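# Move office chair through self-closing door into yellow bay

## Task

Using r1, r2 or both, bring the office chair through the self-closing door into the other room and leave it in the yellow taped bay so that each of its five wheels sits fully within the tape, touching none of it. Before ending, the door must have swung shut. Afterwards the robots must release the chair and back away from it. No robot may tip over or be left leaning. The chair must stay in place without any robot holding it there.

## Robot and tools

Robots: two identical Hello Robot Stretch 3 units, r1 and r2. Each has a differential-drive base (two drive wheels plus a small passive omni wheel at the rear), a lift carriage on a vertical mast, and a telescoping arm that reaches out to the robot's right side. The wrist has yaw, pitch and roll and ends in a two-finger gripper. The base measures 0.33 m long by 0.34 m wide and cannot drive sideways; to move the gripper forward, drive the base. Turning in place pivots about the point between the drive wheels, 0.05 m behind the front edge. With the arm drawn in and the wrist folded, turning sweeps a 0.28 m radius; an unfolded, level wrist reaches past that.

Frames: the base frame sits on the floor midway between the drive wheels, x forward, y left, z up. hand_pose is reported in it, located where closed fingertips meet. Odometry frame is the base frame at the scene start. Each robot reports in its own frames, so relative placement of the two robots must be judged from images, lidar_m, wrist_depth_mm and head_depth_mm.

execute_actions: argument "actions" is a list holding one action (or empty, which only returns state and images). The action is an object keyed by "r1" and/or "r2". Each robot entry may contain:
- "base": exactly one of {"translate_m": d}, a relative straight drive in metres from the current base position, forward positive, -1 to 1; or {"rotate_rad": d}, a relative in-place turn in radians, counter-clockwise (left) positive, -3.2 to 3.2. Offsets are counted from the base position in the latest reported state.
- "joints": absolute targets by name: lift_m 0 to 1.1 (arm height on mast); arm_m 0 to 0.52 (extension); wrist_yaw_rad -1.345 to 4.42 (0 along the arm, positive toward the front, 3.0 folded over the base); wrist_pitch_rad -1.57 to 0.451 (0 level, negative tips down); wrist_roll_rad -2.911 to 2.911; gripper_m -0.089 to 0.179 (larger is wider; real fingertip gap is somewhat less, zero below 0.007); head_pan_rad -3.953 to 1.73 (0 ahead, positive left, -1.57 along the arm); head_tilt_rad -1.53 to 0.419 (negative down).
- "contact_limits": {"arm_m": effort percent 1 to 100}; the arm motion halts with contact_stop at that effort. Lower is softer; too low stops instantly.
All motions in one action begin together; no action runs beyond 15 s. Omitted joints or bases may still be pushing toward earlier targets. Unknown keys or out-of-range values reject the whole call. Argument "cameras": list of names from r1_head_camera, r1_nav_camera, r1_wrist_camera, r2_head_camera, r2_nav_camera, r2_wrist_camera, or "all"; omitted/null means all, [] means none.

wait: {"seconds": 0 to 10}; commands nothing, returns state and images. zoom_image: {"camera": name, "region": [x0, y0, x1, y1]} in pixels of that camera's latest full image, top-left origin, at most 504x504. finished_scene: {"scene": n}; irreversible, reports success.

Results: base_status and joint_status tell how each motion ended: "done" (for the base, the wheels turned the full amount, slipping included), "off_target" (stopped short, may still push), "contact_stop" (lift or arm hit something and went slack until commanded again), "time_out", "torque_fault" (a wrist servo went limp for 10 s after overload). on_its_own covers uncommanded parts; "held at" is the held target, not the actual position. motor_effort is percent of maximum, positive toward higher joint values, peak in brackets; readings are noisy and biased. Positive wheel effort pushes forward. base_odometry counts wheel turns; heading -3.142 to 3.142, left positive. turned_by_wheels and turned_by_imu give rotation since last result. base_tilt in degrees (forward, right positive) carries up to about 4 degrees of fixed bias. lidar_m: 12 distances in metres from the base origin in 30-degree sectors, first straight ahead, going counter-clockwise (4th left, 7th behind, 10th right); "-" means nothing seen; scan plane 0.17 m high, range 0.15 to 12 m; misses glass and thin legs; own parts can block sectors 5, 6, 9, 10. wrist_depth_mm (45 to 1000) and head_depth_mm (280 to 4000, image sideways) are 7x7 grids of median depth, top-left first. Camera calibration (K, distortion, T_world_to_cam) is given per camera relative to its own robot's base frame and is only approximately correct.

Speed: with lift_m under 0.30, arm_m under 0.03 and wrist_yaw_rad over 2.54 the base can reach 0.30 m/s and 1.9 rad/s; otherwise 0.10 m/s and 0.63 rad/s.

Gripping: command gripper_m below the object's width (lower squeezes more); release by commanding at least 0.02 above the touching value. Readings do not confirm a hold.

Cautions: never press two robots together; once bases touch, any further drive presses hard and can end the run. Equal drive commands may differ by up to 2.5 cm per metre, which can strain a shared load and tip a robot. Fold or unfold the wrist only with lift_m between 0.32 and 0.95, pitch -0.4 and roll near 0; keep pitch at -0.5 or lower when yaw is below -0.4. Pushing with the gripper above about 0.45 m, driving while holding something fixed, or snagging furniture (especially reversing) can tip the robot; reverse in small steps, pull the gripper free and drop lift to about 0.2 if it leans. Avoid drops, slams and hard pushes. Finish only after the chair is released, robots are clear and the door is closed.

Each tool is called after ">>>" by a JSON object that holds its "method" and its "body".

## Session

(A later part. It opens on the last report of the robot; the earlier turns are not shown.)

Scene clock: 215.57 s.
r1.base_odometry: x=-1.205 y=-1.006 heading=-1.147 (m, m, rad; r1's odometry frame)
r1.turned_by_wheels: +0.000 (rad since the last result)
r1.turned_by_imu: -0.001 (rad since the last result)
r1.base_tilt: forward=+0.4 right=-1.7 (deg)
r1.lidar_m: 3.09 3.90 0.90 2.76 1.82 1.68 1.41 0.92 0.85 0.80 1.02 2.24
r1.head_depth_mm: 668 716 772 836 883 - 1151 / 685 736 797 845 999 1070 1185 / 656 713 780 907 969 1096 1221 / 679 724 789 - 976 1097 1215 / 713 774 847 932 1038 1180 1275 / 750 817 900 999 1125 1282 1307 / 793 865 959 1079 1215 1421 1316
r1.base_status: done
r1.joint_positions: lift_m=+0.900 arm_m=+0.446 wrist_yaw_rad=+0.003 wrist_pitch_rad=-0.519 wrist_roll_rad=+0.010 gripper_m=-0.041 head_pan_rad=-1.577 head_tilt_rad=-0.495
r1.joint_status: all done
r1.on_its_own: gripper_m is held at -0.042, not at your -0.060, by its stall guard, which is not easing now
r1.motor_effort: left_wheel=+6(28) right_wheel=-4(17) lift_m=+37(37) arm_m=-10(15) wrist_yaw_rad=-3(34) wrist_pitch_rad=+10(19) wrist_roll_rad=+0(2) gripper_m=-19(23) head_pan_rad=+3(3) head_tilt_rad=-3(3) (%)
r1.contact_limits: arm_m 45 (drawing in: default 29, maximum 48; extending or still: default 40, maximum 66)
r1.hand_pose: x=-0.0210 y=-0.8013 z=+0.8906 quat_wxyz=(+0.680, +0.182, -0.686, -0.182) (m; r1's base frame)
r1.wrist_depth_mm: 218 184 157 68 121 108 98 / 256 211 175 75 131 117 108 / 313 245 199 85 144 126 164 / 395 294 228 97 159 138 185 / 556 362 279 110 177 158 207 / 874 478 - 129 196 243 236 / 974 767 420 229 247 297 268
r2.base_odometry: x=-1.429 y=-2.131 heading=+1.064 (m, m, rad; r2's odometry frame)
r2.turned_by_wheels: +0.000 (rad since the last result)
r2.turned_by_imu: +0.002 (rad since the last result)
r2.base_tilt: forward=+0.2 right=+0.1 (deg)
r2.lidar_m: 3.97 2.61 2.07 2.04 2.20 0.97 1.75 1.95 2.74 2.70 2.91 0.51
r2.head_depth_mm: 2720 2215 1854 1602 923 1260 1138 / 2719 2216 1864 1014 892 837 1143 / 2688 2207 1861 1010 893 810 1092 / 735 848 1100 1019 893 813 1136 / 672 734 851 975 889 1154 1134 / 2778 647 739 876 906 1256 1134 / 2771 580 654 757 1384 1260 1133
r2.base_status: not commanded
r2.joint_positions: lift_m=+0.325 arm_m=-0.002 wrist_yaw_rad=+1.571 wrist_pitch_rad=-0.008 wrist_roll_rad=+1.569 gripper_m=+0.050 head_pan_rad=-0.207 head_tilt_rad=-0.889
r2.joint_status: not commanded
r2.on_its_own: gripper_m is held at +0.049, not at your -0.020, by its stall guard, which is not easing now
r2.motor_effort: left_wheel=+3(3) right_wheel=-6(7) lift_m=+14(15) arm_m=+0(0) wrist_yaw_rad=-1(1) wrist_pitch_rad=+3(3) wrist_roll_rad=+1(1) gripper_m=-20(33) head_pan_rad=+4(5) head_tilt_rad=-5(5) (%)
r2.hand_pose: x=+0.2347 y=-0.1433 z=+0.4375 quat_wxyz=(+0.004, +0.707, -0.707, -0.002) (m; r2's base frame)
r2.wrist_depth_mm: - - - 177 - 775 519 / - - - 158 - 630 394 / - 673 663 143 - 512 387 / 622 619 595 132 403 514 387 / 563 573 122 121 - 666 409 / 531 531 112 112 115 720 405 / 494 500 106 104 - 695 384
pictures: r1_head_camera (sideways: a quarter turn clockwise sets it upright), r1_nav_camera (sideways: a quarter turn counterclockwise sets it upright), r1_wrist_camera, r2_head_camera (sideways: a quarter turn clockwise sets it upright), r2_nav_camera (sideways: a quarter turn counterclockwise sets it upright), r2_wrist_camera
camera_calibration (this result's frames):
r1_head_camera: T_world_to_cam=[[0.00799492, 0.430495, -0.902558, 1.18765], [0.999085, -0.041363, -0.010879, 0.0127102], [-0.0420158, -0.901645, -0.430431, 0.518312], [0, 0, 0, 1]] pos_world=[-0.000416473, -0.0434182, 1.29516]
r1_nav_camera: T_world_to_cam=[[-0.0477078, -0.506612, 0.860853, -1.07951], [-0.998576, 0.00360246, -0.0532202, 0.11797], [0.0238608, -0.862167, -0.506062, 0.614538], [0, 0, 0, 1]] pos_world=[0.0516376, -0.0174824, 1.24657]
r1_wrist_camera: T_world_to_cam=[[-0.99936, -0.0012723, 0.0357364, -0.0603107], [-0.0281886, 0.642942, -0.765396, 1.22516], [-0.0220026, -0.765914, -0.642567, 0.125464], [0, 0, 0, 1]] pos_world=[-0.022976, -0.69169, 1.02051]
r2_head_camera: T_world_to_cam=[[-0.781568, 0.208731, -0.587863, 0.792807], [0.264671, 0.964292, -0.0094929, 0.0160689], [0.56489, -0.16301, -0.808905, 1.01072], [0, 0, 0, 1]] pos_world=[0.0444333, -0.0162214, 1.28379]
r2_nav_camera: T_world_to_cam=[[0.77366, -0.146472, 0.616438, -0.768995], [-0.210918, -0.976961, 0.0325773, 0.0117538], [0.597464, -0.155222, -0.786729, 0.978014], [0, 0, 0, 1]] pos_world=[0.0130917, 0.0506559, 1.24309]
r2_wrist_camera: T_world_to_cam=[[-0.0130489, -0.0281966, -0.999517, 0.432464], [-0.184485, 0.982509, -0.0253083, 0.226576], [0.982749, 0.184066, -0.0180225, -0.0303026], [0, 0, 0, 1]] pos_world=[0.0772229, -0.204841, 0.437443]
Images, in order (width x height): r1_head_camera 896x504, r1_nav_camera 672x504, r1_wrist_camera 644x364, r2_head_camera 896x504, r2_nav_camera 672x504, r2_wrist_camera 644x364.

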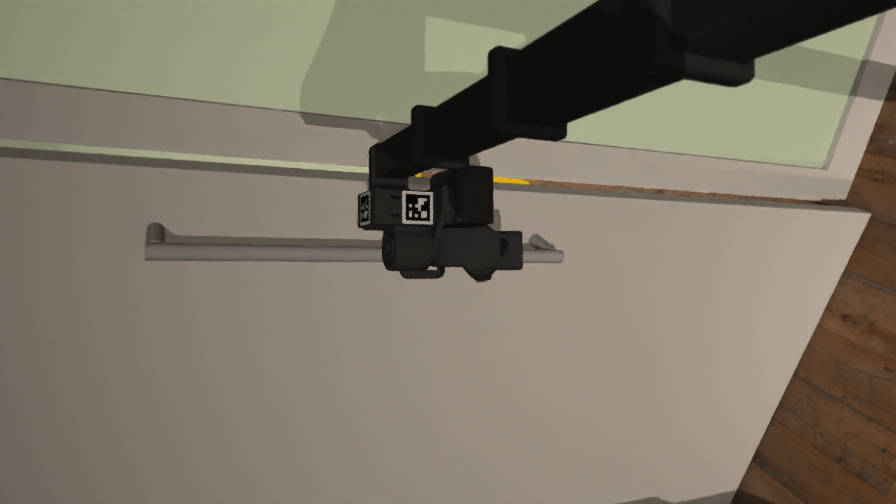

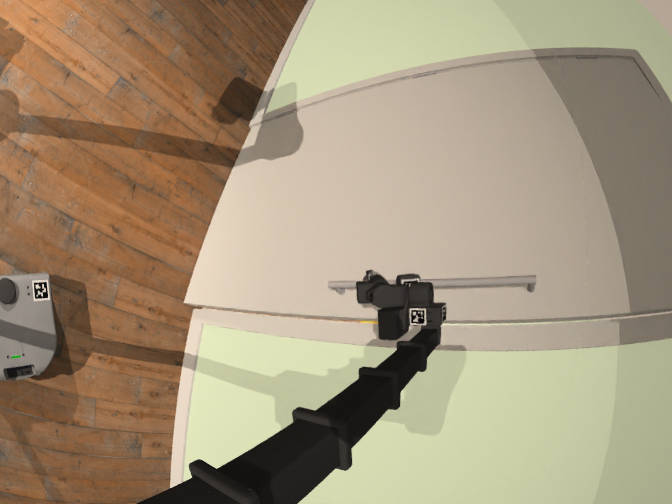

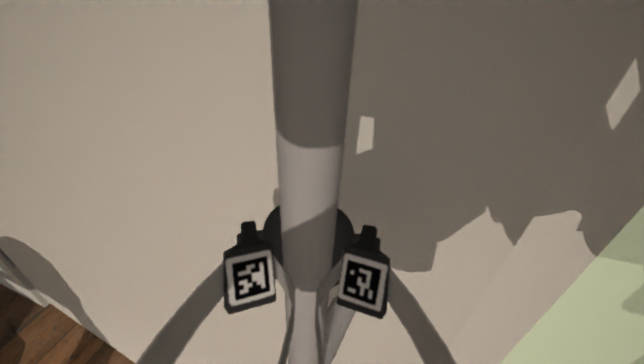

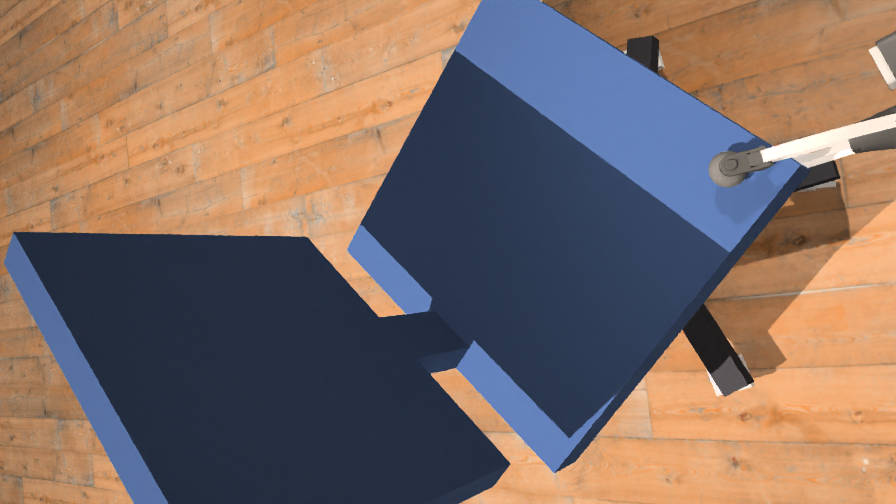

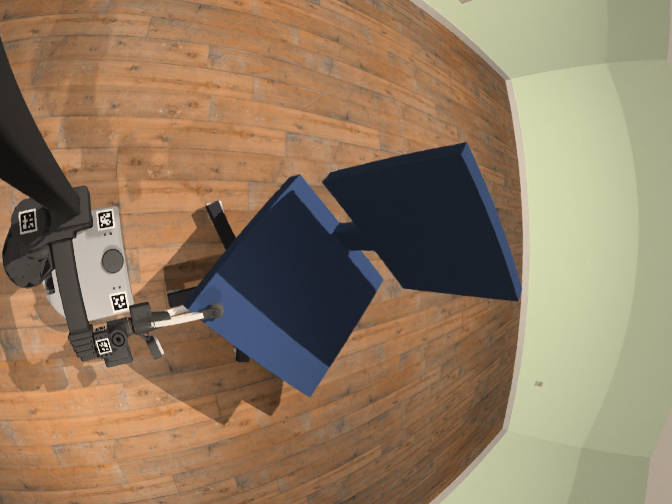

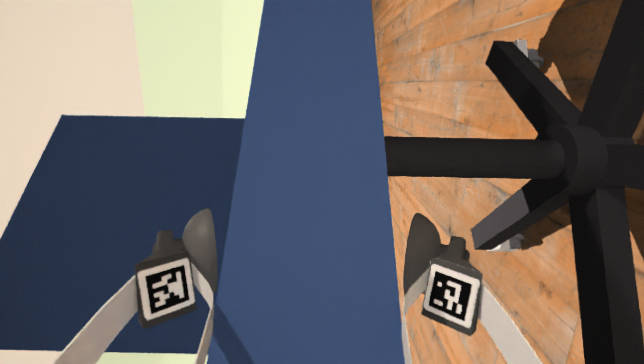

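>>> {"method": "execute_actions", "body": {"actions": [{"r1":{"base":{"translate_m":0.073},"joints":{"arm_m":0.379,"wrist_yaw_rad":-0.12,"gripper_m":-0.055},"contact_limits":{"arm_m":45}}}], "cameras": ["r1_wrist_camera"]}}

>>> {"method": "execute_actions", "body": {"actions": [{"r1":{"base":{"translate_m":0.136},"joints":{"arm_m":0.263,"wrist_yaw_rad":-0.29,"gripper_m":-0.06},"contact_limits":{"arm_m":45}}}], "cameras": ["r1_wrist_camera"]}}

Scene clock: 221.07 s.
r1.base_odometry: x=-1.175 y=-1.073 heading=-1.148 (m, m, rad; r1's odometry frame)
r1.turned_by_wheels: -0.001 (rad since the last result)
r1.turned_by_imu: -0.001 (rad since the last result)
r1.base_tilt: forward=+0.3 right=-1.6 (deg)
r1.lidar_m: 3.04 3.80 0.85 2.88 1.89 1.74 1.46 0.95 0.87 0.73 1.01 2.32
r1.head_depth_mm: 684 738 794 866 - - 1189 / 601 750 827 872 1020 1096 1223 / 603 650 703 - 871 984 1199 / 639 691 752 839 930 1026 1157 / 680 738 807 891 999 1129 1252 / 726 789 871 972 1095 1258 1307 / 770 853 950 1066 1221 1422 1305
r1.base_status: done
r1.joint_positions: lift_m=+0.900 arm_m=+0.379 wrist_yaw_rad=-0.139 wrist_pitch_rad=-0.519 wrist_roll_rad=+0.011 gripper_m=-0.048 head_pan_rad=-1.577 head_tilt_rad=-0.495
r1.joint_status: gripper_m off_target (ended at -0.048, target -0.055); the others done
r1.on_its_own: gripper_m is held at -0.049, not at your -0.055, by its stall guard, which is still easing; wrist_yaw_rad is at rest, and its effort (+22) is outside its rest range (-12 to +12)
r1.motor_effort: left_wheel=-12(34) right_wheel=+9(19) lift_m=+38(38) arm_m=-6(18) wrist_yaw_rad=+22(48) wrist_pitch_rad=+11(12) wrist_roll_rad=+0(3) gripper_m=-24(83) head_pan_rad=+3(3) head_tilt_rad=-3(4) (%)
r1.contact_limits: arm_m 45 (drawing in: default 29, maximum 48; extending or still: default 40, maximum 66)
r1.hand_pose: x=-0.0508 y=-0.7329 z=+0.8905 quat_wxyz=(+0.666, +0.132, -0.698, -0.230) (m; r1's base frame)
r1.wrist_depth_mm: 199 176 153 68 122 111 102 / 232 198 171 76 133 120 114 / 274 228 193 85 146 130 270 / 341 271 221 98 161 145 300 / 439 329 266 110 180 171 337 / 642 427 - 127 198 406 376 / 943 622 392 255 252 479 427
r2.base_odometry: x=-1.429 y=-2.131 heading=+1.064 (m, m, rad; r2's odometry frame)
r2.turned_by_wheels: +0.000 (rad since the last result)
r2.turned_by_imu: +0.001 (rad since the last result)
r2.base_tilt: forward=+0.2 right=+0.1 (deg)
r2.lidar_m: 3.96 2.60 2.06 2.04 2.20 0.91 1.66 1.93 2.74 2.70 2.91 0.50
r2.head_depth_mm: 2744 2212 1857 1587 923 1257 1135 / 2746 2210 1862 1013 894 835 1147 / 2701 2223 1869 1012 893 808 1098 / 733 845 1100 1017 897 810 1134 / 671 730 850 978 897 1156 1135 / 2728 646 742 878 908 1256 1135 / 2759 581 656 756 1390 1258 1141
r2.base_status: not commanded
r2.joint_positions: lift_m=+0.325 arm_m=-0.002 wrist_yaw_rad=+1.571 wrist_pitch_rad=-0.008 wrist_roll_rad=+1.569 gripper_m=+0.050 head_pan_rad=-0.207 head_tilt_rad=-0.889
r2.joint_status: not commanded
r2.on_its_own: gripper_m is held at +0.049, not at your -0.020, by its stall guard, which is not easing now
r2.motor_effort: left_wheel=+3(4) right_wheel=-7(7) lift_m=+14(15) arm_m=+0(1) wrist_yaw_rad=-1(1) wrist_pitch_rad=+3(3) wrist_roll_rad=+1(1) gripper_m=-20(21) head_pan_rad=+5(4) head_tilt_rad=-7(5) (%)
r2.hand_pose: x=+0.2347 y=-0.1433 z=+0.4375 quat_wxyz=(+0.004, +0.707, -0.707, -0.002) (m; r2's base frame)
r2.wrist_depth_mm: - - - 176 - 783 516 / - - - 158 - 635 392 / - 670 661 143 - 511 386 / 622 614 602 131 404 515 386 / 563 571 122 121 - 663 410 / 527 534 112 112 115 702 404 / 498 501 105 104 - 708 384
pictures: r1_wrist_camera
camera_calibration (this result's frames):
r1_wrist_camera: T_world_to_cam=[[-0.989455, 0.140529, 0.0350899, 0.0150067], [0.0638142, 0.640424, -0.765366, 1.18313], [-0.130028, -0.755056, -0.642638, 0.179645], [0, 0, 0, 1]] pos_world=[-0.037293, -0.624169, 1.02045]
Images, in order (width x height): r1_wrist_camera 644x364.

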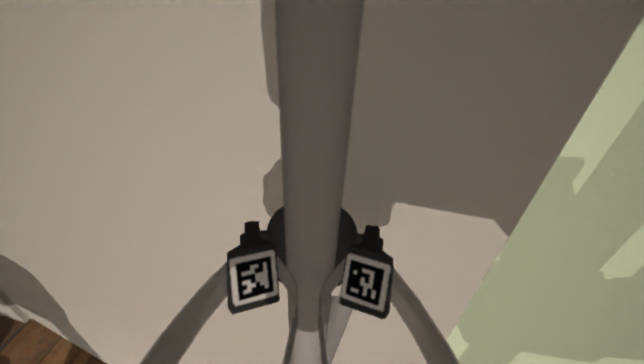

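Scene clock: 223.63 s.
r1.base_odometry: x=-1.119 y=-1.197 heading=-1.148 (m, m, rad; r1's odometry frame)
r1.turned_by_wheels: -0.001 (rad since the last result)
r1.turned_by_imu: +0.002 (rad since the last result)
r1.base_tilt: forward=+0.3 right=-1.7 (deg)
r1.lidar_m: 2.91 3.63 0.79 3.08 2.02 1.87 1.54 1.01 0.60 0.61 1.01 2.46
r1.head_depth_mm: 470 527 906 944 961 - 1229 / 492 524 562 604 686 789 1254 / 530 556 607 635 - 807 900 / 574 623 677 733 - 920 1038 / 629 682 748 829 932 1057 1212 / 690 759 845 948 1074 1247 1309 / 770 856 960 1098 1280 1492 1309
r1.base_status: done
r1.joint_positions: lift_m=+0.900 arm_m=+0.263 wrist_yaw_rad=-0.313 wrist_pitch_rad=-0.519 wrist_roll_rad=+0.014 gripper_m=-0.050 head_pan_rad=-1.577 head_tilt_rad=-0.495
r1.joint_status: wrist_yaw_rad off_target (ended at -0.313, target -0.290); gripper_m off_target (ended at -0.050, target -0.060); the others done
r1.on_its_own: gripper_m is held at -0.051, not at your -0.060, by its stall guard, which is still easing; wrist_yaw_rad is at rest, and its effort (+26) is outside its rest range (-12 to +12)
r1.motor_effort: left_wheel=-11(32) right_wheel=+10(15) lift_m=+39(39) arm_m=-5(20) wrist_yaw_rad=+26(57) wrist_pitch_rad=+11(11) wrist_roll_rad=-1(3) gripper_m=-23(76) head_pan_rad=+3(3) head_tilt_rad=-2(3) (%)
r1.contact_limits: arm_m 45 (drawing in: default 29, maximum 48; extending or still: default 40, maximum 66)
r1.hand_pose: x=-0.0864 y=-0.6086 z=+0.8905 quat_wxyz=(+0.642, +0.071, -0.708, -0.287) (m; r1's base frame)
r1.wrist_depth_mm: 199 175 153 68 122 111 102 / 231 198 170 76 133 120 114 / 275 229 192 85 146 130 470 / 338 270 222 98 162 145 530 / 442 329 265 109 180 170 605 / 640 419 322 127 197 708 703 / 930 614 394 251 252 860 822
r2.base_odometry: x=-1.429 y=-2.131 heading=+1.064 (m, m, rad; r2's odometry frame)
r2.turned_by_wheels: +0.000 (rad since the last result)
r2.turned_by_imu: +0.001 (rad since the last result)
r2.base_tilt: forward=+0.2 right=+0.1 (deg)
r2.lidar_m: 3.95 2.61 2.07 2.04 2.20 0.82 1.49 1.92 2.74 2.71 2.92 0.51
r2.head_depth_mm: 2733 2222 1870 1596 923 1261 1133 / 2716 2208 1846 1018 892 835 1156 / 2723 2231 1854 1013 889 807 1095 / 734 845 1105 1015 889 808 1133 / 673 731 852 978 893 1150 1132 / 2736 648 740 876 912 1258 1132 / 2780 581 654 758 1387 1265 1139
r2.base_status: not commanded
r2.joint_positions: lift_m=+0.325 arm_m=-0.002 wrist_yaw_rad=+1.571 wrist_pitch_rad=-0.008 wrist_roll_rad=+1.569 gripper_m=+0.050 head_pan_rad=-0.207 head_tilt_rad=-0.889
r2.joint_status: not commanded
r2.on_its_own: gripper_m is held at +0.049, not at your -0.020, by its stall guard, which is not easing now
r2.motor_effort: left_wheel=+3(4) right_wheel=-6(6) lift_m=+15(15) arm_m=-1(0) wrist_yaw_rad=-1(1) wrist_pitch_rad=+3(3) wrist_roll_rad=+1(0) gripper_m=-21(21) head_pan_rad=+5(5) head_tilt_rad=-6(6) (%)
r2.hand_pose: x=+0.2347 y=-0.1433 z=+0.4375 quat_wxyz=(+0.004, +0.707, -0.707, -0.002) (m; r2's base frame)
r2.wrist_depth_mm: - - - 176 - 776 525 / - - - 158 - 634 395 / - 672 664 143 - 516 385 / 623 616 595 131 406 503 388 / 571 571 122 121 - 658 409 / 530 541 112 112 115 706 408 / 491 497 105 104 - 710 385
pictures: r1_wrist_camera
camera_calibration (this result's frames):
r1_wrist_camera: T_world_to_cam=[[-0.949758, 0.311329, 0.0321483, 0.072256], [0.17685, 0.618563, -0.765574, 1.10246], [-0.258231, -0.721425, -0.642544, 0.278191], [0, 0, 0, 1]] pos_world=[-0.0545062, -0.50374, 1.02044]
Images, in order (width x height): r1_wrist_camera 644x364.

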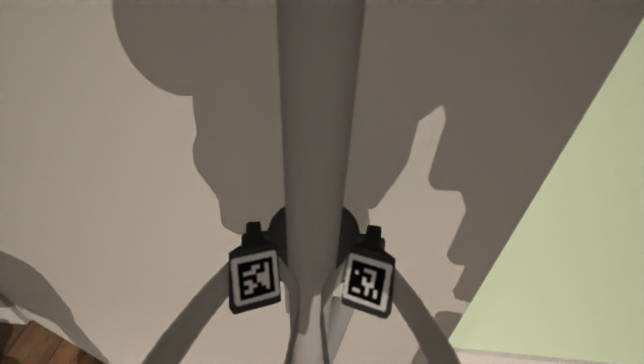

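>>> {"method": "execute_actions", "body": {"actions": [{"r1":{"base":{"translate_m":0.155},"joints":{"arm_m":0.171,"wrist_yaw_rad":-0.475},"contact_limits":{"arm_m":45}}}], "cameras": ["r1_wrist_camera"]}}

>>> {"method": "execute_actions", "body": {"actions": [{"r1":{"base":{"translate_m":0.168},"joints":{"arm_m":0.107,"wrist_yaw_rad":-0.63},"contact_limits":{"arm_m":45}}}], "cameras": ["r1_wrist_camera"]}}

Scene clock: 230.17 s.
r1.base_odometry: x=-1.056 y=-1.338 heading=-1.148 (m, m, rad; r1's odometry frame)
r1.turned_by_wheels: +0.000 (rad since the last result)
r1.turned_by_imu: +0.004 (rad since the last result)
r1.base_tilt: forward=+0.5 right=-1.7 (deg)
r1.lidar_m: 2.77 3.49 0.73 0.74 2.17 2.00 1.63 1.07 0.50 0.55 1.14 2.65
r1.head_depth_mm: 406 427 454 485 503 - 1255 / 446 459 482 518 - 615 696 / 493 528 569 611 - - 823 / 554 597 649 709 793 - 989 / 631 687 758 838 947 1084 1231 / 730 811 906 1036 1198 1426 1314 / 868 978 1125 1304 1497 1603 1308
r1.base_status: done
r1.joint_positions: lift_m=+0.900 arm_m=+0.171 wrist_yaw_rad=-0.483 wrist_pitch_rad=-0.516 wrist_roll_rad=+0.017 gripper_m=-0.039 head_pan_rad=-1.577 head_tilt_rad=-0.495
r1.joint_status: all done
r1.on_its_own: gripper_m is held at -0.040, not at your -0.060, by its stall guard, which is not easing now
r1.motor_effort: left_wheel=-5(31) right_wheel=+5(19) lift_m=+35(40) arm_m=+2(22) wrist_yaw_rad=+10(74) wrist_pitch_rad=+9(11) wrist_roll_rad=-2(3) gripper_m=-20(26) head_pan_rad=+3(3) head_tilt_rad=-3(4) (%)
r1.contact_limits: arm_m 45 (drawing in: default 29, maximum 48; extending or still: default 40, maximum 66)
r1.hand_pose: x=-0.1194 y=-0.5026 z=+0.8912 quat_wxyz=(+0.615, +0.009, -0.712, -0.339) (m; r1's base frame)
r1.wrist_depth_mm: 202 177 153 68 122 111 101 / 232 200 171 76 133 119 113 / 283 231 193 85 146 130 736 / 348 273 221 98 161 144 848 / 448 333 268 109 179 167 - / 655 431 - 128 198 - - / 949 634 397 240 248 - -
r2.base_odometry: x=-1.429 y=-2.131 heading=+1.064 (m, m, rad; r2's odometry frame)
r2.turned_by_wheels: +0.000 (rad since the last result)
r2.turned_by_imu: +0.002 (rad since the last result)
r2.base_tilt: forward=+0.3 right=+0.1 (deg)
r2.lidar_m: 3.96 2.61 2.06 2.04 2.20 0.72 0.79 1.87 2.74 2.70 2.91 0.51
r2.head_depth_mm: 2745 2199 1842 1605 923 1255 1128 / 2729 2224 1863 1011 891 834 1150 / 2765 2212 1870 1014 892 806 1096 / 736 846 1101 1018 893 812 1134 / 673 733 854 978 893 1152 1135 / 2719 647 737 874 909 1259 1139 / 2729 582 654 757 1387 1260 1138
r2.base_status: not commanded
r2.joint_positions: lift_m=+0.325 arm_m=-0.002 wrist_yaw_rad=+1.571 wrist_pitch_rad=-0.008 wrist_roll_rad=+1.569 gripper_m=+0.050 head_pan_rad=-0.207 head_tilt_rad=-0.889
r2.joint_status: not commanded
r2.on_its_own: gripper_m is held at +0.049, not at your -0.020, by its stall guard, which is not easing now
r2.motor_effort: left_wheel=+3(3) right_wheel=-7(6) lift_m=+15(15) arm_m=+0(0) wrist_yaw_rad=-1(1) wrist_pitch_rad=+3(3) wrist_roll_rad=+1(0) gripper_m=-22(20) head_pan_rad=+5(5) head_tilt_rad=-6(4) (%)
r2.hand_pose: x=+0.2347 y=-0.1433 z=+0.4375 quat_wxyz=(+0.004, +0.707, -0.707, -0.002) (m; r2's base frame)
r2.wrist_depth_mm: - - - 176 - 766 519 / - - - 158 - 626 393 / - 669 661 144 - 514 387 / 627 607 601 131 406 503 389 / 567 565 122 121 - 651 409 / 525 538 112 112 115 706 407 / 498 496 105 104 - 711 388
pictures: r1_wrist_camera
camera_calibration (this result's frames):
r1_wrist_camera: T_world_to_cam=[[-0.883114, 0.468204, 0.0299076, 0.0966747], [0.279845, 0.576858, -0.767412, 1.03628], [-0.376558, -0.669343, -0.640456, 0.35679], [0, 0, 0, 1]] pos_world=[-0.0702703, -0.404233, 1.02087]
Images, in order (width x height): r1_wrist_camera 644x364.

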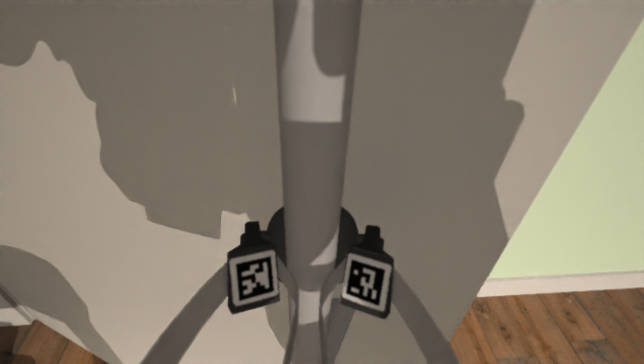

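Scene clock: 232.97 s.
r1.base_odometry: x=-0.987 y=-1.491 heading=-1.149 (m, m, rad; r1's odometry frame)
r1.turned_by_wheels: -0.001 (rad since the last result)
r1.turned_by_imu: +0.030 (rad since the last result)
r1.base_tilt: forward=+0.4 right=-1.7 (deg)
r1.lidar_m: 2.63 3.38 0.74 0.70 2.31 2.16 1.68 1.13 0.42 0.55 1.38 2.59
r1.head_depth_mm: 398 416 412 434 463 - 563 / 452 477 504 536 555 - - / 523 558 596 641 703 - - / 625 673 730 797 887 - - / 770 845 942 1055 1206 1385 1306 / 1000 1110 1223 1364 1546 1632 1319 / 1088 1194 1316 1467 1666 1620 1315
r1.base_status: done
r1.joint_positions: lift_m=+0.900 arm_m=+0.107 wrist_yaw_rad=-0.661 wrist_pitch_rad=-0.508 wrist_roll_rad=+0.016 gripper_m=-0.039 head_pan_rad=-1.577 head_tilt_rad=-0.495
r1.joint_status: wrist_yaw_rad off_target (ended at -0.661, target -0.630); the others done
r1.on_its_own: gripper_m is held at -0.040, not at your -0.060, by its stall guard, which is not easing now; wrist_yaw_rad is at rest, and its effort (+35) is outside its rest range (-12 to +12)
r1.motor_effort: left_wheel=-12(37) right_wheel=+10(14) lift_m=+37(40) arm_m=-2(25) wrist_yaw_rad=+35(81) wrist_pitch_rad=+5(9) wrist_roll_rad=-2(2) gripper_m=-20(28) head_pan_rad=+3(3) head_tilt_rad=-3(2) (%)
r1.contact_limits: arm_m 45 (drawing in: default 29, maximum 48; extending or still: default 40, maximum 66)
r1.hand_pose: x=-0.1518 y=-0.4194 z=+0.8928 quat_wxyz=(+0.584, -0.057, -0.709, -0.390) (m; r1's base frame)
r1.wrist_depth_mm: 212 183 157 69 123 111 101 / 247 207 175 77 133 119 111 / 299 239 197 87 146 129 - / 369 283 226 98 161 141 - / 481 346 273 110 180 162 - / 741 448 335 130 194 - - / 964 671 382 238 241 - -
r2.base_odometry: x=-1.429 y=-2.131 heading=+1.064 (m, m, rad; r2's odometry frame)
r2.turned_by_wheels: +0.000 (rad since the last result)
r2.turned_by_imu: +0.001 (rad since the last result)
r2.base_tilt: forward=+0.2 right=+0.1 (deg)
r2.lidar_m: 3.96 2.61 2.07 2.04 2.20 1.84 0.64 1.81 2.74 2.70 2.91 0.51
r2.head_depth_mm: 2749 2197 1862 1601 921 1249 1132 / 2705 2199 1860 1015 894 833 1156 / 2750 2210 1846 1014 891 808 1096 / 734 846 1098 1019 893 809 1137 / 672 731 855 981 893 1153 1138 / 2749 649 740 874 909 1265 1136 / 2750 580 654 756 1390 1260 1134
r2.base_status: not commanded
r2.joint_positions: lift_m=+0.325 arm_m=-0.002 wrist_yaw_rad=+1.571 wrist_pitch_rad=-0.008 wrist_roll_rad=+1.569 gripper_m=+0.050 head_pan_rad=-0.207 head_tilt_rad=-0.889
r2.joint_status: not commanded
r2.on_its_own: gripper_m is held at +0.049, not at your -0.020, by its stall guard, which is not easing now
r2.motor_effort: left_wheel=+3(4) right_wheel=-6(7) lift_m=+15(15) arm_m=+0(0) wrist_yaw_rad=-1(1) wrist_pitch_rad=+3(3) wrist_roll_rad=+0(0) gripper_m=-20(20) head_pan_rad=+5(5) head_tilt_rad=-5(6) (%)
r2.hand_pose: x=+0.2347 y=-0.1433 z=+0.4375 quat_wxyz=(+0.004, +0.707, -0.707, -0.002) (m; r2's base frame)
r2.wrist_depth_mm: - - - 176 - 760 521 / - - - 158 - 632 392 / - 670 664 143 - 511 387 / 624 613 591 131 405 508 387 / 564 568 122 121 - 667 407 / 526 531 112 112 115 700 405 / 500 499 105 104 - 705 387
pictures: r1_wrist_camera
camera_calibration (this result's frames):
r1_wrist_camera: T_world_to_cam=[[-0.785915, 0.617561, 0.0309138, 0.105581], [0.373488, 0.513962, -0.772237, 0.990633], [-0.492792, -0.595366, -0.634582, 0.409422], [0, 0, 0, 1]] pos_world=[-0.0852521, -0.330594, 1.02155]
Images, in order (width x height): r1_wrist_camera 644x364.

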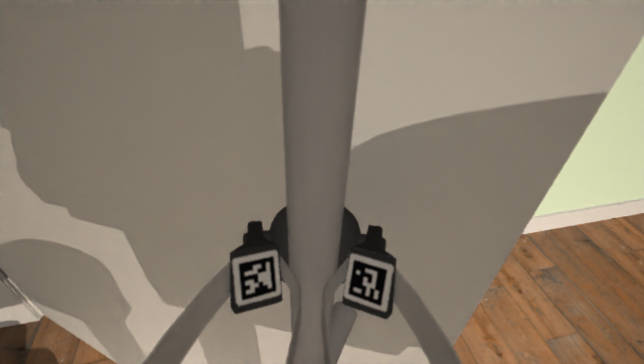

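>>> {"method": "execute_actions", "body": {"actions": [{"r1":{"base":{"translate_m":0.089},"joints":{"arm_m":0.092,"wrist_yaw_rad":-0.74},"contact_limits":{"arm_m":45}}}], "cameras": []}}

>>> {"method": "execute_actions", "body": {"actions": [{"r1":{"base":{"translate_m":0.089},"joints":{"arm_m":0.083,"wrist_yaw_rad":-0.82},"contact_limits":{"arm_m":45}}}], "cameras": ["r1_wrist_camera"]}}

Scene clock: 239.83 s.
r1.base_odometry: x=-0.950 y=-1.572 heading=-1.149 (m, m, rad; r1's odometry frame)
r1.turned_by_wheels: +0.000 (rad since the last result)
r1.turned_by_imu: -0.002 (rad since the last result)
r1.base_tilt: forward=+0.4 right=-1.6 (deg)
r1.lidar_m: 2.56 3.27 1.23 0.70 2.39 2.24 1.74 1.16 0.40 0.57 1.43 2.52
r1.head_depth_mm: 414 430 451 472 459 - 541 / 479 501 530 559 581 - - / 570 603 643 689 759 - - / 704 756 826 894 986 1242 - / 920 1015 1138 1293 1442 1539 1319 / 1069 1167 1282 1439 1598 1610 1304 / 1128 1234 1357 1524 1708 1612 1311
r1.base_status: done
r1.joint_positions: lift_m=+0.900 arm_m=+0.092 wrist_yaw_rad=-0.768 wrist_pitch_rad=-0.504 wrist_roll_rad=+0.016 gripper_m=-0.039 head_pan_rad=-1.577 head_tilt_rad=-0.495
r1.joint_status: wrist_yaw_rad off_target (ended at -0.768, target -0.740); the others done
r1.on_its_own: gripper_m is held at -0.040, not at your -0.060, by its stall guard, which is not easing now; wrist_yaw_rad is at rest, and its effort (+32) is outside its rest range (-12 to +12)
r1.motor_effort: left_wheel=-11(15) right_wheel=+9(10) lift_m=+37(38) arm_m=-2(17) wrist_yaw_rad=+32(50) wrist_pitch_rad=+2(5) wrist_roll_rad=-2(3) gripper_m=-20(23) head_pan_rad=+3(4) head_tilt_rad=-3(4) (%)
r1.contact_limits: arm_m 45 (drawing in: default 29, maximum 48; extending or still: default 40, maximum 66)
r1.hand_pose: x=-0.1693 y=-0.3901 z=+0.8937 quat_wxyz=(+0.563, -0.096, -0.705, -0.420) (m; r1's base frame)
r1.wrist_depth_mm: 205 179 155 70 123 112 103 / 236 202 173 77 134 120 114 / 284 233 194 87 146 131 - / 347 272 221 99 162 143 - / 446 330 266 110 181 167 - / 650 419 - 128 195 - - / 918 623 388 241 242 - -
r2.base_odometry: x=-1.429 y=-2.131 heading=+1.064 (m, m, rad; r2's odometry frame)
r2.turned_by_wheels: +0.000 (rad since the last result)
r2.turned_by_imu: +0.001 (rad since the last result)
r2.base_tilt: forward=+0.3 right=+0.1 (deg)
r2.lidar_m: 3.95 2.61 2.07 2.04 2.21 1.84 0.61 1.76 2.74 2.70 2.92 0.51
r2.head_depth_mm: 2728 2214 1851 1600 925 1255 1134 / 2754 2228 1862 1009 892 832 1151 / 2718 2203 1868 1018 893 807 1099 / 735 847 1100 1015 894 809 1135 / 671 731 853 976 893 1150 1136 / 2756 646 740 875 908 1256 1138 / 2735 581 653 759 1385 1255 1137
r2.base_status: not commanded
r2.joint_positions: lift_m=+0.325 arm_m=-0.002 wrist_yaw_rad=+1.571 wrist_pitch_rad=-0.008 wrist_roll_rad=+1.569 gripper_m=+0.050 head_pan_rad=-0.207 head_tilt_rad=-0.889
r2.joint_status: not commanded
r2.on_its_own: gripper_m is held at +0.049, not at your -0.020, by its stall guard, which is not easing now
r2.motor_effort: left_wheel=+4(3) right_wheel=-7(7) lift_m=+14(15) arm_m=-1(1) wrist_yaw_rad=+0(1) wrist_pitch_rad=+3(3) wrist_roll_rad=+1(0) gripper_m=-22(22) head_pan_rad=+5(4) head_tilt_rad=-5(5) (%)
r2.hand_pose: x=+0.2347 y=-0.1433 z=+0.4375 quat_wxyz=(+0.004, +0.707, -0.707, -0.002) (m; r2's base frame)
r2.wrist_depth_mm: - - - 177 - 774 518 / - - - 158 - 631 394 / - 670 657 143 - 513 385 / 628 614 597 131 403 503 386 / 567 571 122 121 - 659 405 / 529 531 111 112 115 701 404 / 498 500 106 105 - 703 384
pictures: none
No camera images: the call's "cameras" was empty. Leave "cameras" out to get every camera's image.

Scene clock: 241.73 s.
r1.base_odometry: x=-0.914 y=-1.654 heading=-1.150 (m, m, rad; r1's odometry frame)
r1.turned_by_wheels: -0.001 (rad since the last result)
r1.turned_by_imu: -0.001 (rad since the last result)
r1.base_tilt: forward=+0.5 right=-1.9 (deg)
r1.lidar_m: 2.47 3.15 1.20 0.70 2.48 2.32 1.80 1.21 0.38 0.61 1.47 2.44
r1.head_depth_mm: 439 454 472 491 510 - 483 / 520 544 570 598 624 - - / 642 678 718 766 834 - - / 834 899 970 1061 1164 1472 - / 1045 1152 1254 1389 1547 1605 1317 / 1109 1213 1338 1484 1648 1611 1309 / 1164 1278 1403 1580 1771 1620 1307
r1.base_status: done
r1.joint_positions: lift_m=+0.900 arm_m=+0.083 wrist_yaw_rad=-0.854 wrist_pitch_rad=-0.500 wrist_roll_rad=+0.016 gripper_m=-0.039 head_pan_rad=-1.577 head_tilt_rad=-0.495
r1.joint_status: wrist_yaw_rad off_target (ended at -0.854, target -0.820); the others done
r1.on_its_own: gripper_m is held at -0.040, not at your -0.060, by its stall guard, which is not easing now; wrist_yaw_rad is at rest, and its effort (+38) is outside its rest range (-12 to +12)
r1.motor_effort: left_wheel=-11(13) right_wheel=+9(12) lift_m=+36(37) arm_m=-1(15) wrist_yaw_rad=+38(38) wrist_pitch_rad=+0(2) wrist_roll_rad=-2(2) gripper_m=-21(21) head_pan_rad=+3(3) head_tilt_rad=-3(2) (%)
r1.contact_limits: arm_m 45 (drawing in: default 29, maximum 48; extending or still: default 40, maximum 66)
r1.hand_pose: x=-0.1823 y=-0.3680 z=+0.8946 quat_wxyz=(+0.546, -0.128, -0.700, -0.442) (m; r1's base frame)
r1.wrist_depth_mm: 206 179 157 70 124 113 103 / 236 203 173 78 134 121 115 / 283 233 195 88 147 131 - / 344 273 222 100 163 143 - / 439 331 265 111 180 167 - / 632 419 324 130 196 - - / 931 596 369 241 243 - -
r2.base_odometry: x=-1.429 y=-2.131 heading=+1.064 (m, m, rad; r2's odometry frame)
r2.turned_by_wheels: +0.000 (rad since the last result)
r2.turned_by_imu: +0.001 (rad since the last result)
r2.base_tilt: forward=+0.3 right=+0.0 (deg)
r2.lidar_m: 3.96 2.61 2.07 2.04 2.20 1.84 0.59 0.71 2.73 2.70 2.92 0.50
r2.head_depth_mm: 2703 2201 1848 1605 927 1247 1138 / 2759 2220 1854 1019 892 836 1149 / 2721 2210 1854 1018 893 810 1095 / 732 845 1103 1022 890 811 1138 / 672 732 851 978 892 1157 1136 / 2739 647 739 874 911 1260 1136 / 2753 581 654 755 1384 1254 1139
r2.base_status: not commanded
r2.joint_positions: lift_m=+0.325 arm_m=-0.002 wrist_yaw_rad=+1.571 wrist_pitch_rad=-0.008 wrist_roll_rad=+1.569 gripper_m=+0.050 head_pan_rad=-0.207 head_tilt_rad=-0.889
r2.joint_status: not commanded
r2.on_its_own: gripper_m is held at +0.049, not at your -0.020, by its stall guard, which is not easing now
r2.motor_effort: left_wheel=+4(3) right_wheel=-6(6) lift_m=+15(15) arm_m=+0(0) wrist_yaw_rad=-1(1) wrist_pitch_rad=+3(3) wrist_roll_rad=+1(1) gripper_m=-20(21) head_pan_rad=+5(4) head_tilt_rad=-6(5) (%)
r2.hand_pose: x=+0.2347 y=-0.1433 z=+0.4375 quat_wxyz=(+0.004, +0.707, -0.707, -0.002) (m; r2's base frame)
r2.wrist_depth_mm: - - - 176 - 778 520 / - - - 158 - 635 396 / - 667 666 143 - 516 389 / 614 610 593 131 405 513 389 / 571 570 122 121 - 651 410 / 523 539 112 112 115 709 406 / 494 499 105 104 - 705 383
pictures: r1_wrist_camera
camera_calibration (this result's frames):
r1_wrist_camera: T_world_to_cam=[[-0.652936, 0.756776, 0.0310532, 0.125155], [0.460083, 0.428855, -0.777436, 0.966128], [-0.601662, -0.493329, -0.628195, 0.438092], [0, 0, 0, 1]] pos_world=[-0.0991978, -0.29292, 1.02242]
Images, in order (width x height): r1_wrist_camera 644x364.

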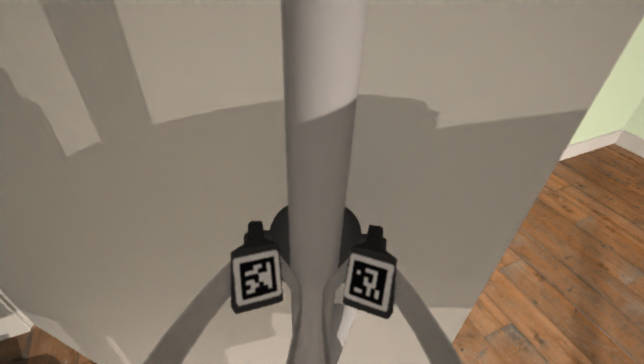

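>>> {"method": "execute_actions", "body": {"actions": [{"r1":{"base":{"translate_m":0.181},"joints":{"arm_m":0.072,"wrist_yaw_rad":-0.94},"contact_limits":{"arm_m":45}}}], "cameras": ["r1_wrist_camera"]}}

Scene clock: 249.47 s.
r1.base_odometry: x=-0.840 y=-1.819 heading=-1.150 (m, m, rad; r1's odometry frame)
r1.turned_by_wheels: +0.000 (rad since the last result)
r1.turned_by_imu: -0.002 (rad since the last result)
r1.base_tilt: forward=+0.4 right=-1.6 (deg)
r1.lidar_m: 2.31 2.96 4.58 0.72 2.66 2.48 1.91 0.36 0.35 0.75 1.57 2.27
r1.head_depth_mm: 527 535 545 557 568 - - / 684 698 716 736 754 - - / 969 1002 1046 1084 1130 - - / 1085 1174 1276 1394 1552 1646 - / 1138 1239 1343 1482 1653 1611 1306 / 1187 1288 1420 1575 1764 1623 1309 / 1243 1359 1493 1672 1870 1605 1305
r1.base_status: done
r1.joint_positions: lift_m=+0.900 arm_m=+0.072 wrist_yaw_rad=-0.955 wrist_pitch_rad=-0.499 wrist_roll_rad=+0.009 gripper_m=-0.039 head_pan_rad=-1.577 head_tilt_rad=-0.495
r1.joint_status: all done
r1.on_its_own: gripper_m is held at -0.040, not at your -0.060, by its stall guard, which is not easing now; wrist_yaw_rad is at rest, and its effort (+15) is outside its rest range (-12 to +12)
r1.motor_effort: left_wheel=-6(17) right_wheel=+6(8) lift_m=+36(37) arm_m=-5(19) wrist_yaw_rad=+15(55) wrist_pitch_rad=+0(2) wrist_roll_rad=+1(2) gripper_m=-20(23) head_pan_rad=+3(3) head_tilt_rad=-3(3) (%)
r1.contact_limits: arm_m 45 (drawing in: default 29, maximum 48; extending or still: default 40, maximum 66)
r1.hand_pose: x=-0.1958 y=-0.3405 z=+0.8949 quat_wxyz=(+0.525, -0.162, -0.691, -0.470) (m; r1's base frame)
r1.wrist_depth_mm: 236 196 163 71 123 110 99 / 281 222 182 78 133 118 107 / 339 258 204 88 145 127 120 / 427 307 233 100 159 137 - / 600 377 285 111 175 154 - / 916 494 - 132 191 - - / 970 794 408 238 236 - -
r2.base_odometry: x=-1.429 y=-2.131 heading=+1.064 (m, m, rad; r2's odometry frame)
r2.turned_by_wheels: +0.000 (rad since the last result)
r2.turned_by_imu: +0.002 (rad since the last result)
r2.base_tilt: forward=+0.2 right=+0.0 (deg)
r2.lidar_m: 3.95 2.62 2.06 2.04 2.20 1.84 1.00 0.59 2.74 2.71 2.92 0.51
r2.head_depth_mm: 2730 2198 1864 1606 924 1255 1132 / 2739 2216 1873 1019 892 836 1149 / 2716 2211 1871 1016 894 808 1094 / 731 846 1108 1018 895 812 1132 / 673 730 848 977 894 1154 1135 / 2758 648 739 874 908 1255 1136 / 2725 580 653 755 1389 1257 1131
r2.base_status: not commanded
r2.joint_positions: lift_m=+0.325 arm_m=-0.002 wrist_yaw_rad=+1.571 wrist_pitch_rad=-0.008 wrist_roll_rad=+1.569 gripper_m=+0.050 head_pan_rad=-0.207 head_tilt_rad=-0.889
r2.joint_status: not commanded
r2.on_its_own: gripper_m is held at +0.049, not at your -0.020, by its stall guard, which is not easing now
r2.motor_effort: left_wheel=+3(3) right_wheel=-7(5) lift_m=+14(15) arm_m=+0(1) wrist_yaw_rad=-1(1) wrist_pitch_rad=+3(3) wrist_roll_rad=+0(0) gripper_m=-21(21) head_pan_rad=+5(5) head_tilt_rad=-6(5) (%)
r2.hand_pose: x=+0.2347 y=-0.1433 z=+0.4375 quat_wxyz=(+0.004, +0.707, -0.707, -0.002) (m; r2's base frame)
r2.wrist_depth_mm: - - - 176 - 773 521 / - - - 158 - 636 396 / - 674 665 143 - 514 388 / 625 617 595 131 404 511 388 / 570 566 122 121 - 660 407 / 520 536 112 112 115 700 410 / 499 504 105 104 - 714 387
pictures: r1_wrist_camera
camera_calibration (this result's frames):
r1_wrist_camera: T_world_to_cam=[[-0.576056, 0.816575, 0.0369565, 0.125702], [0.495995, 0.385124, -0.778247, 0.953632], [-0.64973, -0.429983, -0.62687, 0.454747], [0, 0, 0, 1]] pos_world=[-0.105123, -0.274377, 1.02258]
Images, in order (width x height): r1_wrist_camera 644x364.

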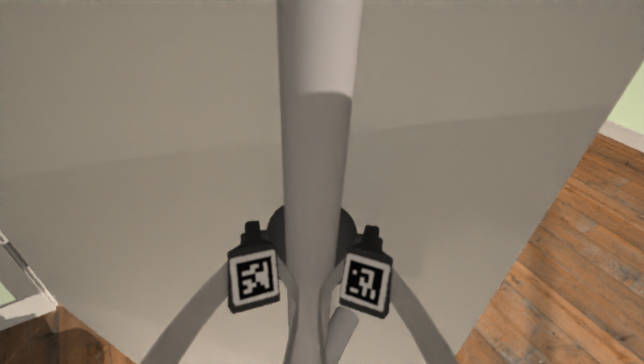

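>>> {"method": "execute_actions", "body": {"actions": [{"r1":{"base":{"translate_m":0.18},"joints":{"arm_m":0.102,"wrist_yaw_rad":-1.07},"contact_limits":{"arm_m":45}}}], "cameras": []}}

>>> {"method": "execute_actions", "body": {"actions": [{"r1":{"base":{"translate_m":0.173},"joints":{"arm_m":0.16,"wrist_yaw_rad":-1.2},"contact_limits":{"arm_m":45}},"r2":{"joints":{"head_pan_rad":-3.0,"head_tilt_rad":-0.5}}}], "cameras": ["r1_wrist_camera","r2_nav_camera","r2_head_camera"]}}

Scene clock: 256.20 s.
r1.base_odometry: x=-0.766 y=-1.983 heading=-1.150 (m, m, rad; r1's odometry frame)
r1.turned_by_wheels: +0.000 (rad since the last result)
r1.turned_by_imu: -0.001 (rad since the last result)
r1.base_tilt: forward=+0.7 right=-1.5 (deg)
r1.lidar_m: 2.14 2.75 4.50 1.14 2.84 2.65 2.03 0.35 0.35 1.21 1.67 2.11
r1.head_depth_mm: 763 748 734 720 709 - 689 / 1058 1117 1160 1129 1100 - - / 1113 1193 1294 1419 1541 - - / 1155 1249 1369 1492 1667 - - / 1204 1303 1432 1576 1747 1628 1316 / 1263 1368 1512 1680 1859 1620 1315 / 1319 1443 1598 1778 1942 1615 1300
r1.base_status: done
r1.joint_positions: lift_m=+0.900 arm_m=+0.102 wrist_yaw_rad=-1.116 wrist_pitch_rad=-0.495 wrist_roll_rad=+0.007 gripper_m=-0.039 head_pan_rad=-1.577 head_tilt_rad=-0.495
r1.joint_status: wrist_yaw_rad off_target (ended at -1.116, target -1.070); the others done
r1.on_its_own: wrist_yaw_rad is held at -1.126, not at your -1.070, by its stall guard, which is not easing now; gripper_m is held at -0.040, not at your -0.060, by its stall guard, which is not easing now
r1.motor_effort: left_wheel=-1(11) right_wheel=+4(16) lift_m=+35(36) arm_m=+1(14) wrist_yaw_rad=-12(50) wrist_pitch_rad=-3(3) wrist_roll_rad=+2(2) gripper_m=-19(22) head_pan_rad=+3(3) head_tilt_rad=-3(3) (%)
r1.contact_limits: arm_m 45 (drawing in: default 29, maximum 48; extending or still: default 40, maximum 66)
r1.hand_pose: x=-0.2137 y=-0.3408 z=+0.8957 quat_wxyz=(+0.488, -0.217, -0.675, -0.510) (m; r1's base frame)
r1.wrist_depth_mm: 242 198 164 71 122 109 97 / 288 225 182 78 132 116 105 / 350 261 205 88 144 125 118 / 448 313 236 99 158 136 - / 644 387 288 111 174 152 - / 939 509 352 127 189 - - / 988 824 407 227 229 - -
r2.base_odometry: x=-1.429 y=-2.131 heading=+1.064 (m, m, rad; r2's odometry frame)
r2.turned_by_wheels: +0.000 (rad since the last result)
r2.turned_by_imu: +0.002 (rad since the last result)
r2.base_tilt: forward=+0.3 right=+0.1 (deg)
r2.lidar_m: 3.95 2.61 2.07 2.03 2.20 1.84 1.82 0.63 2.74 2.70 2.91 0.51
r2.head_depth_mm: 2693 2194 1847 1597 924 1256 1137 / 2746 2197 1856 1014 889 835 1146 / 2744 2208 1863 1013 896 810 1095 / 734 847 1103 1015 894 809 1133 / 672 730 851 976 892 1158 1130 / 2739 648 742 877 910 1259 1140 / 2737 581 654 759 1392 1255 1136
r2.base_status: not commanded
r2.joint_positions: lift_m=+0.325 arm_m=-0.002 wrist_yaw_rad=+1.571 wrist_pitch_rad=-0.008 wrist_roll_rad=+1.569 gripper_m=+0.050 head_pan_rad=-0.207 head_tilt_rad=-0.889
r2.joint_status: not commanded
r2.on_its_own: gripper_m is held at +0.049, not at your -0.020, by its stall guard, which is not easing now
r2.motor_effort: left_wheel=+3(3) right_wheel=-7(7) lift_m=+15(15) arm_m=+0(0) wrist_yaw_rad=-1(2) wrist_pitch_rad=+3(3) wrist_roll_rad=+0(0) gripper_m=-21(22) head_pan_rad=+5(4) head_tilt_rad=-4(5) (%)
r2.hand_pose: x=+0.2347 y=-0.1433 z=+0.4375 quat_wxyz=(+0.004, +0.707, -0.707, -0.002) (m; r2's base frame)
r2.wrist_depth_mm: - - - 176 - 774 519 / - - - 158 - 630 396 / - 667 655 143 - 513 386 / 625 619 597 131 402 505 389 / 562 573 122 121 - 661 410 / 517 530 112 112 115 708 406 / 495 494 105 104 - 700 384
pictures: none
No camera images: the call's "cameras" was empty. Leave "cameras" out to get every camera's image.

Scene clock: 259.00 s.
r1.base_odometry: x=-0.696 y=-2.141 heading=-1.150 (m, m, rad; r1's odometry frame)
r1.turned_by_wheels: +0.000 (rad since the last result)
r1.turned_by_imu: -0.087 (rad since the last result)
r1.base_tilt: forward=+0.5 right=-1.6 (deg)
r1.lidar_m: 1.97 2.39 4.45 1.16 0.86 0.94 2.39 0.40 0.38 1.33 1.64 1.96
r1.head_depth_mm: 895 857 825 797 721 - 784 / 1098 1169 1256 1350 - - 1163 / 1137 1224 1329 1453 - - 1281 / 1174 1260 1372 1515 1630 - 1247 / 1213 1317 1436 1589 1751 1638 1307 / 1254 1368 1499 1657 1862 1605 1314 / 1300 1415 1563 1745 1922 1614 1312
r1.base_status: done
r1.joint_positions: lift_m=+0.900 arm_m=+0.160 wrist_yaw_rad=-1.236 wrist_pitch_rad=-0.493 wrist_roll_rad=+0.014 gripper_m=-0.039 head_pan_rad=-1.577 head_tilt_rad=-0.495
r1.joint_status: wrist_yaw_rad off_target (ended at -1.236, target -1.200); the others done
r1.on_its_own: wrist_yaw_rad is held at -1.241, not at your -1.200, by its stall guard, which is not easing now; gripper_m is held at -0.040, not at your -0.060, by its stall guard, which is not easing now
r1.motor_effort: left_wheel=-1(16) right_wheel=+2(18) lift_m=+33(35) arm_m=+5(21) wrist_yaw_rad=-6(91) wrist_pitch_rad=-4(5) wrist_roll_rad=-1(2) gripper_m=-19(27) head_pan_rad=+3(3) head_tilt_rad=-4(3) (%)
r1.contact_limits: arm_m 45 (drawing in: default 29, maximum 48; extending or still: default 40, maximum 66)
r1.hand_pose: x=-0.2239 y=-0.3749 z=+0.8963 quat_wxyz=(+0.454, -0.260, -0.662, -0.537) (m; r1's base frame)
r1.wrist_depth_mm: 212 183 157 71 123 111 103 / 243 206 174 78 134 120 113 / 294 236 196 88 146 130 - / 359 279 223 99 161 141 - / 465 338 268 111 179 163 - / 671 428 325 132 196 - - / 938 629 389 239 241 - -
r2.base_odometry: x=-1.429 y=-2.131 heading=+1.064 (m, m, rad; r2's odometry frame)
r2.turned_by_wheels: +0.000 (rad since the last result)
r2.turned_by_imu: +0.001 (rad since the last result)
r2.base_tilt: forward=+0.2 right=+0.0 (deg)
r2.lidar_m: 3.96 2.61 2.07 2.04 2.20 1.84 1.82 1.02 0.72 2.70 2.91 0.51
r2.head_depth_mm: - - 3337 2055 1897 1556 1306 / - - 3522 2470 1926 1556 1311 / - - 3628 2531 1914 1560 1319 / - - 3641 2523 1942 1563 1310 / - - 3678 2508 1918 1568 1320 / - 1724 1683 1657 1627 1490 1338 / 1182 1161 1158 1140 1288 1531 1191
r2.base_status: not commanded
r2.joint_positions: lift_m=+0.325 arm_m=-0.002 wrist_yaw_rad=+1.571 wrist_pitch_rad=-0.008 wrist_roll_rad=+1.569 gripper_m=+0.050 head_pan_rad=-2.993 head_tilt_rad=-0.508
r2.joint_status: all done
r2.on_its_own: gripper_m is held at +0.049, not at your -0.020, by its stall guard, which is not easing now
r2.motor_effort: left_wheel=+3(4) right_wheel=-7(7) lift_m=+15(14) arm_m=-1(1) wrist_yaw_rad=-1(1) wrist_pitch_rad=+3(3) wrist_roll_rad=+1(0) gripper_m=-20(21) head_pan_rad=-4(58) head_tilt_rad=+4(28) (%)
r2.hand_pose: x=+0.2347 y=-0.1433 z=+0.4375 quat_wxyz=(+0.004, +0.707, -0.707, -0.002) (m; r2's base frame)
r2.wrist_depth_mm: - - - 176 - 777 517 / - - - 158 - 633 395 / - 667 664 143 - 508 387 / 624 619 606 131 403 508 390 / 565 576 122 121 - 663 412 / 531 539 112 112 115 710 405 / 500 501 105 104 - 695 386
pictures: r1_wrist_camera, r2_head_camera (sideways: a quarter turn clockwise sets it upright), r2_nav_camera (sideways: a quarter turn counterclockwise sets it upright)
camera_calibration (this result's frames):
r1_wrist_camera: T_world_to_cam=[[-0.32428, 0.945396, 0.0326903, 0.245938], [0.580659, 0.226215, -0.782088, 0.944764], [-0.746778, -0.234634, -0.62231, 0.469985], [0, 0, 0, 1]] pos_world=[-0.117858, -0.335954, 1.02332]
r2_head_camera: T_world_to_cam=[[0.53131, 0.0355223, -0.846433, 1.12179], [0.0886547, -0.995966, 0.0138512, -0.0132499], [-0.842526, -0.0823995, -0.532315, 0.659554], [0, 0, 0, 1]] pos_world=[-0.0391503, 0.001302, 1.30079]
r2_nav_camera: T_world_to_cam=[[-0.493145, -0.0897684, 0.865303, -1.08563], [-0.131022, 0.99098, 0.0281355, 0.0170339], [-0.860024, -0.0994992, -0.500458, 0.614535], [0, 0, 0, 1]] pos_world=[-0.00462844, -0.0531902, 1.24647]
Images, in order (width x height): r1_wrist_camera 644x364, r2_head_camera 896x504, r2_nav_camera 672x504.

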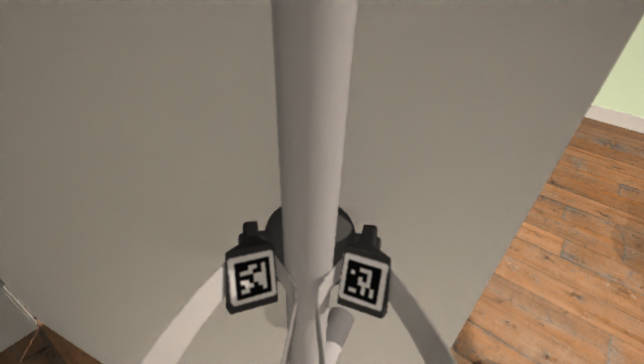

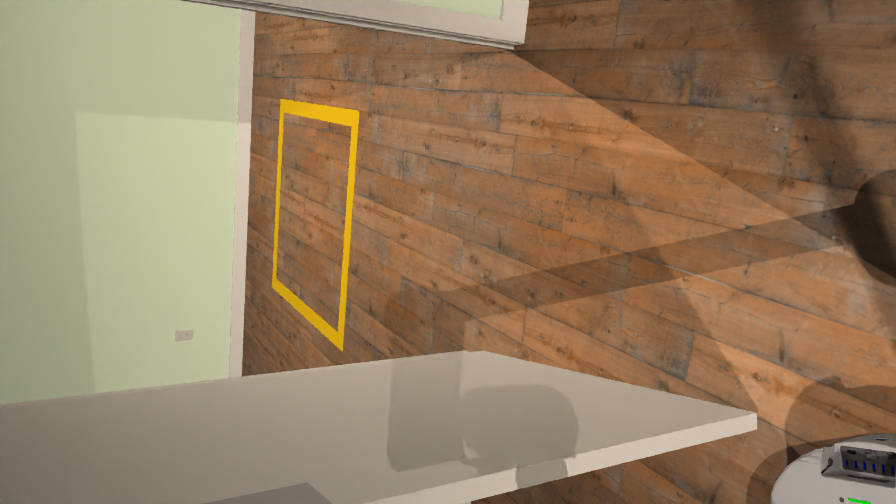

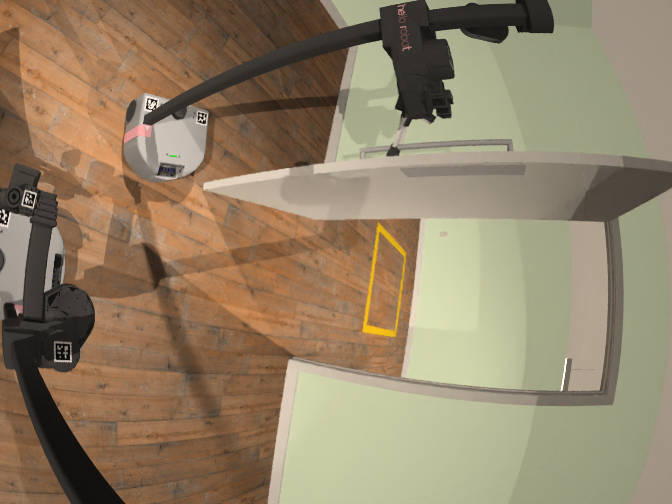

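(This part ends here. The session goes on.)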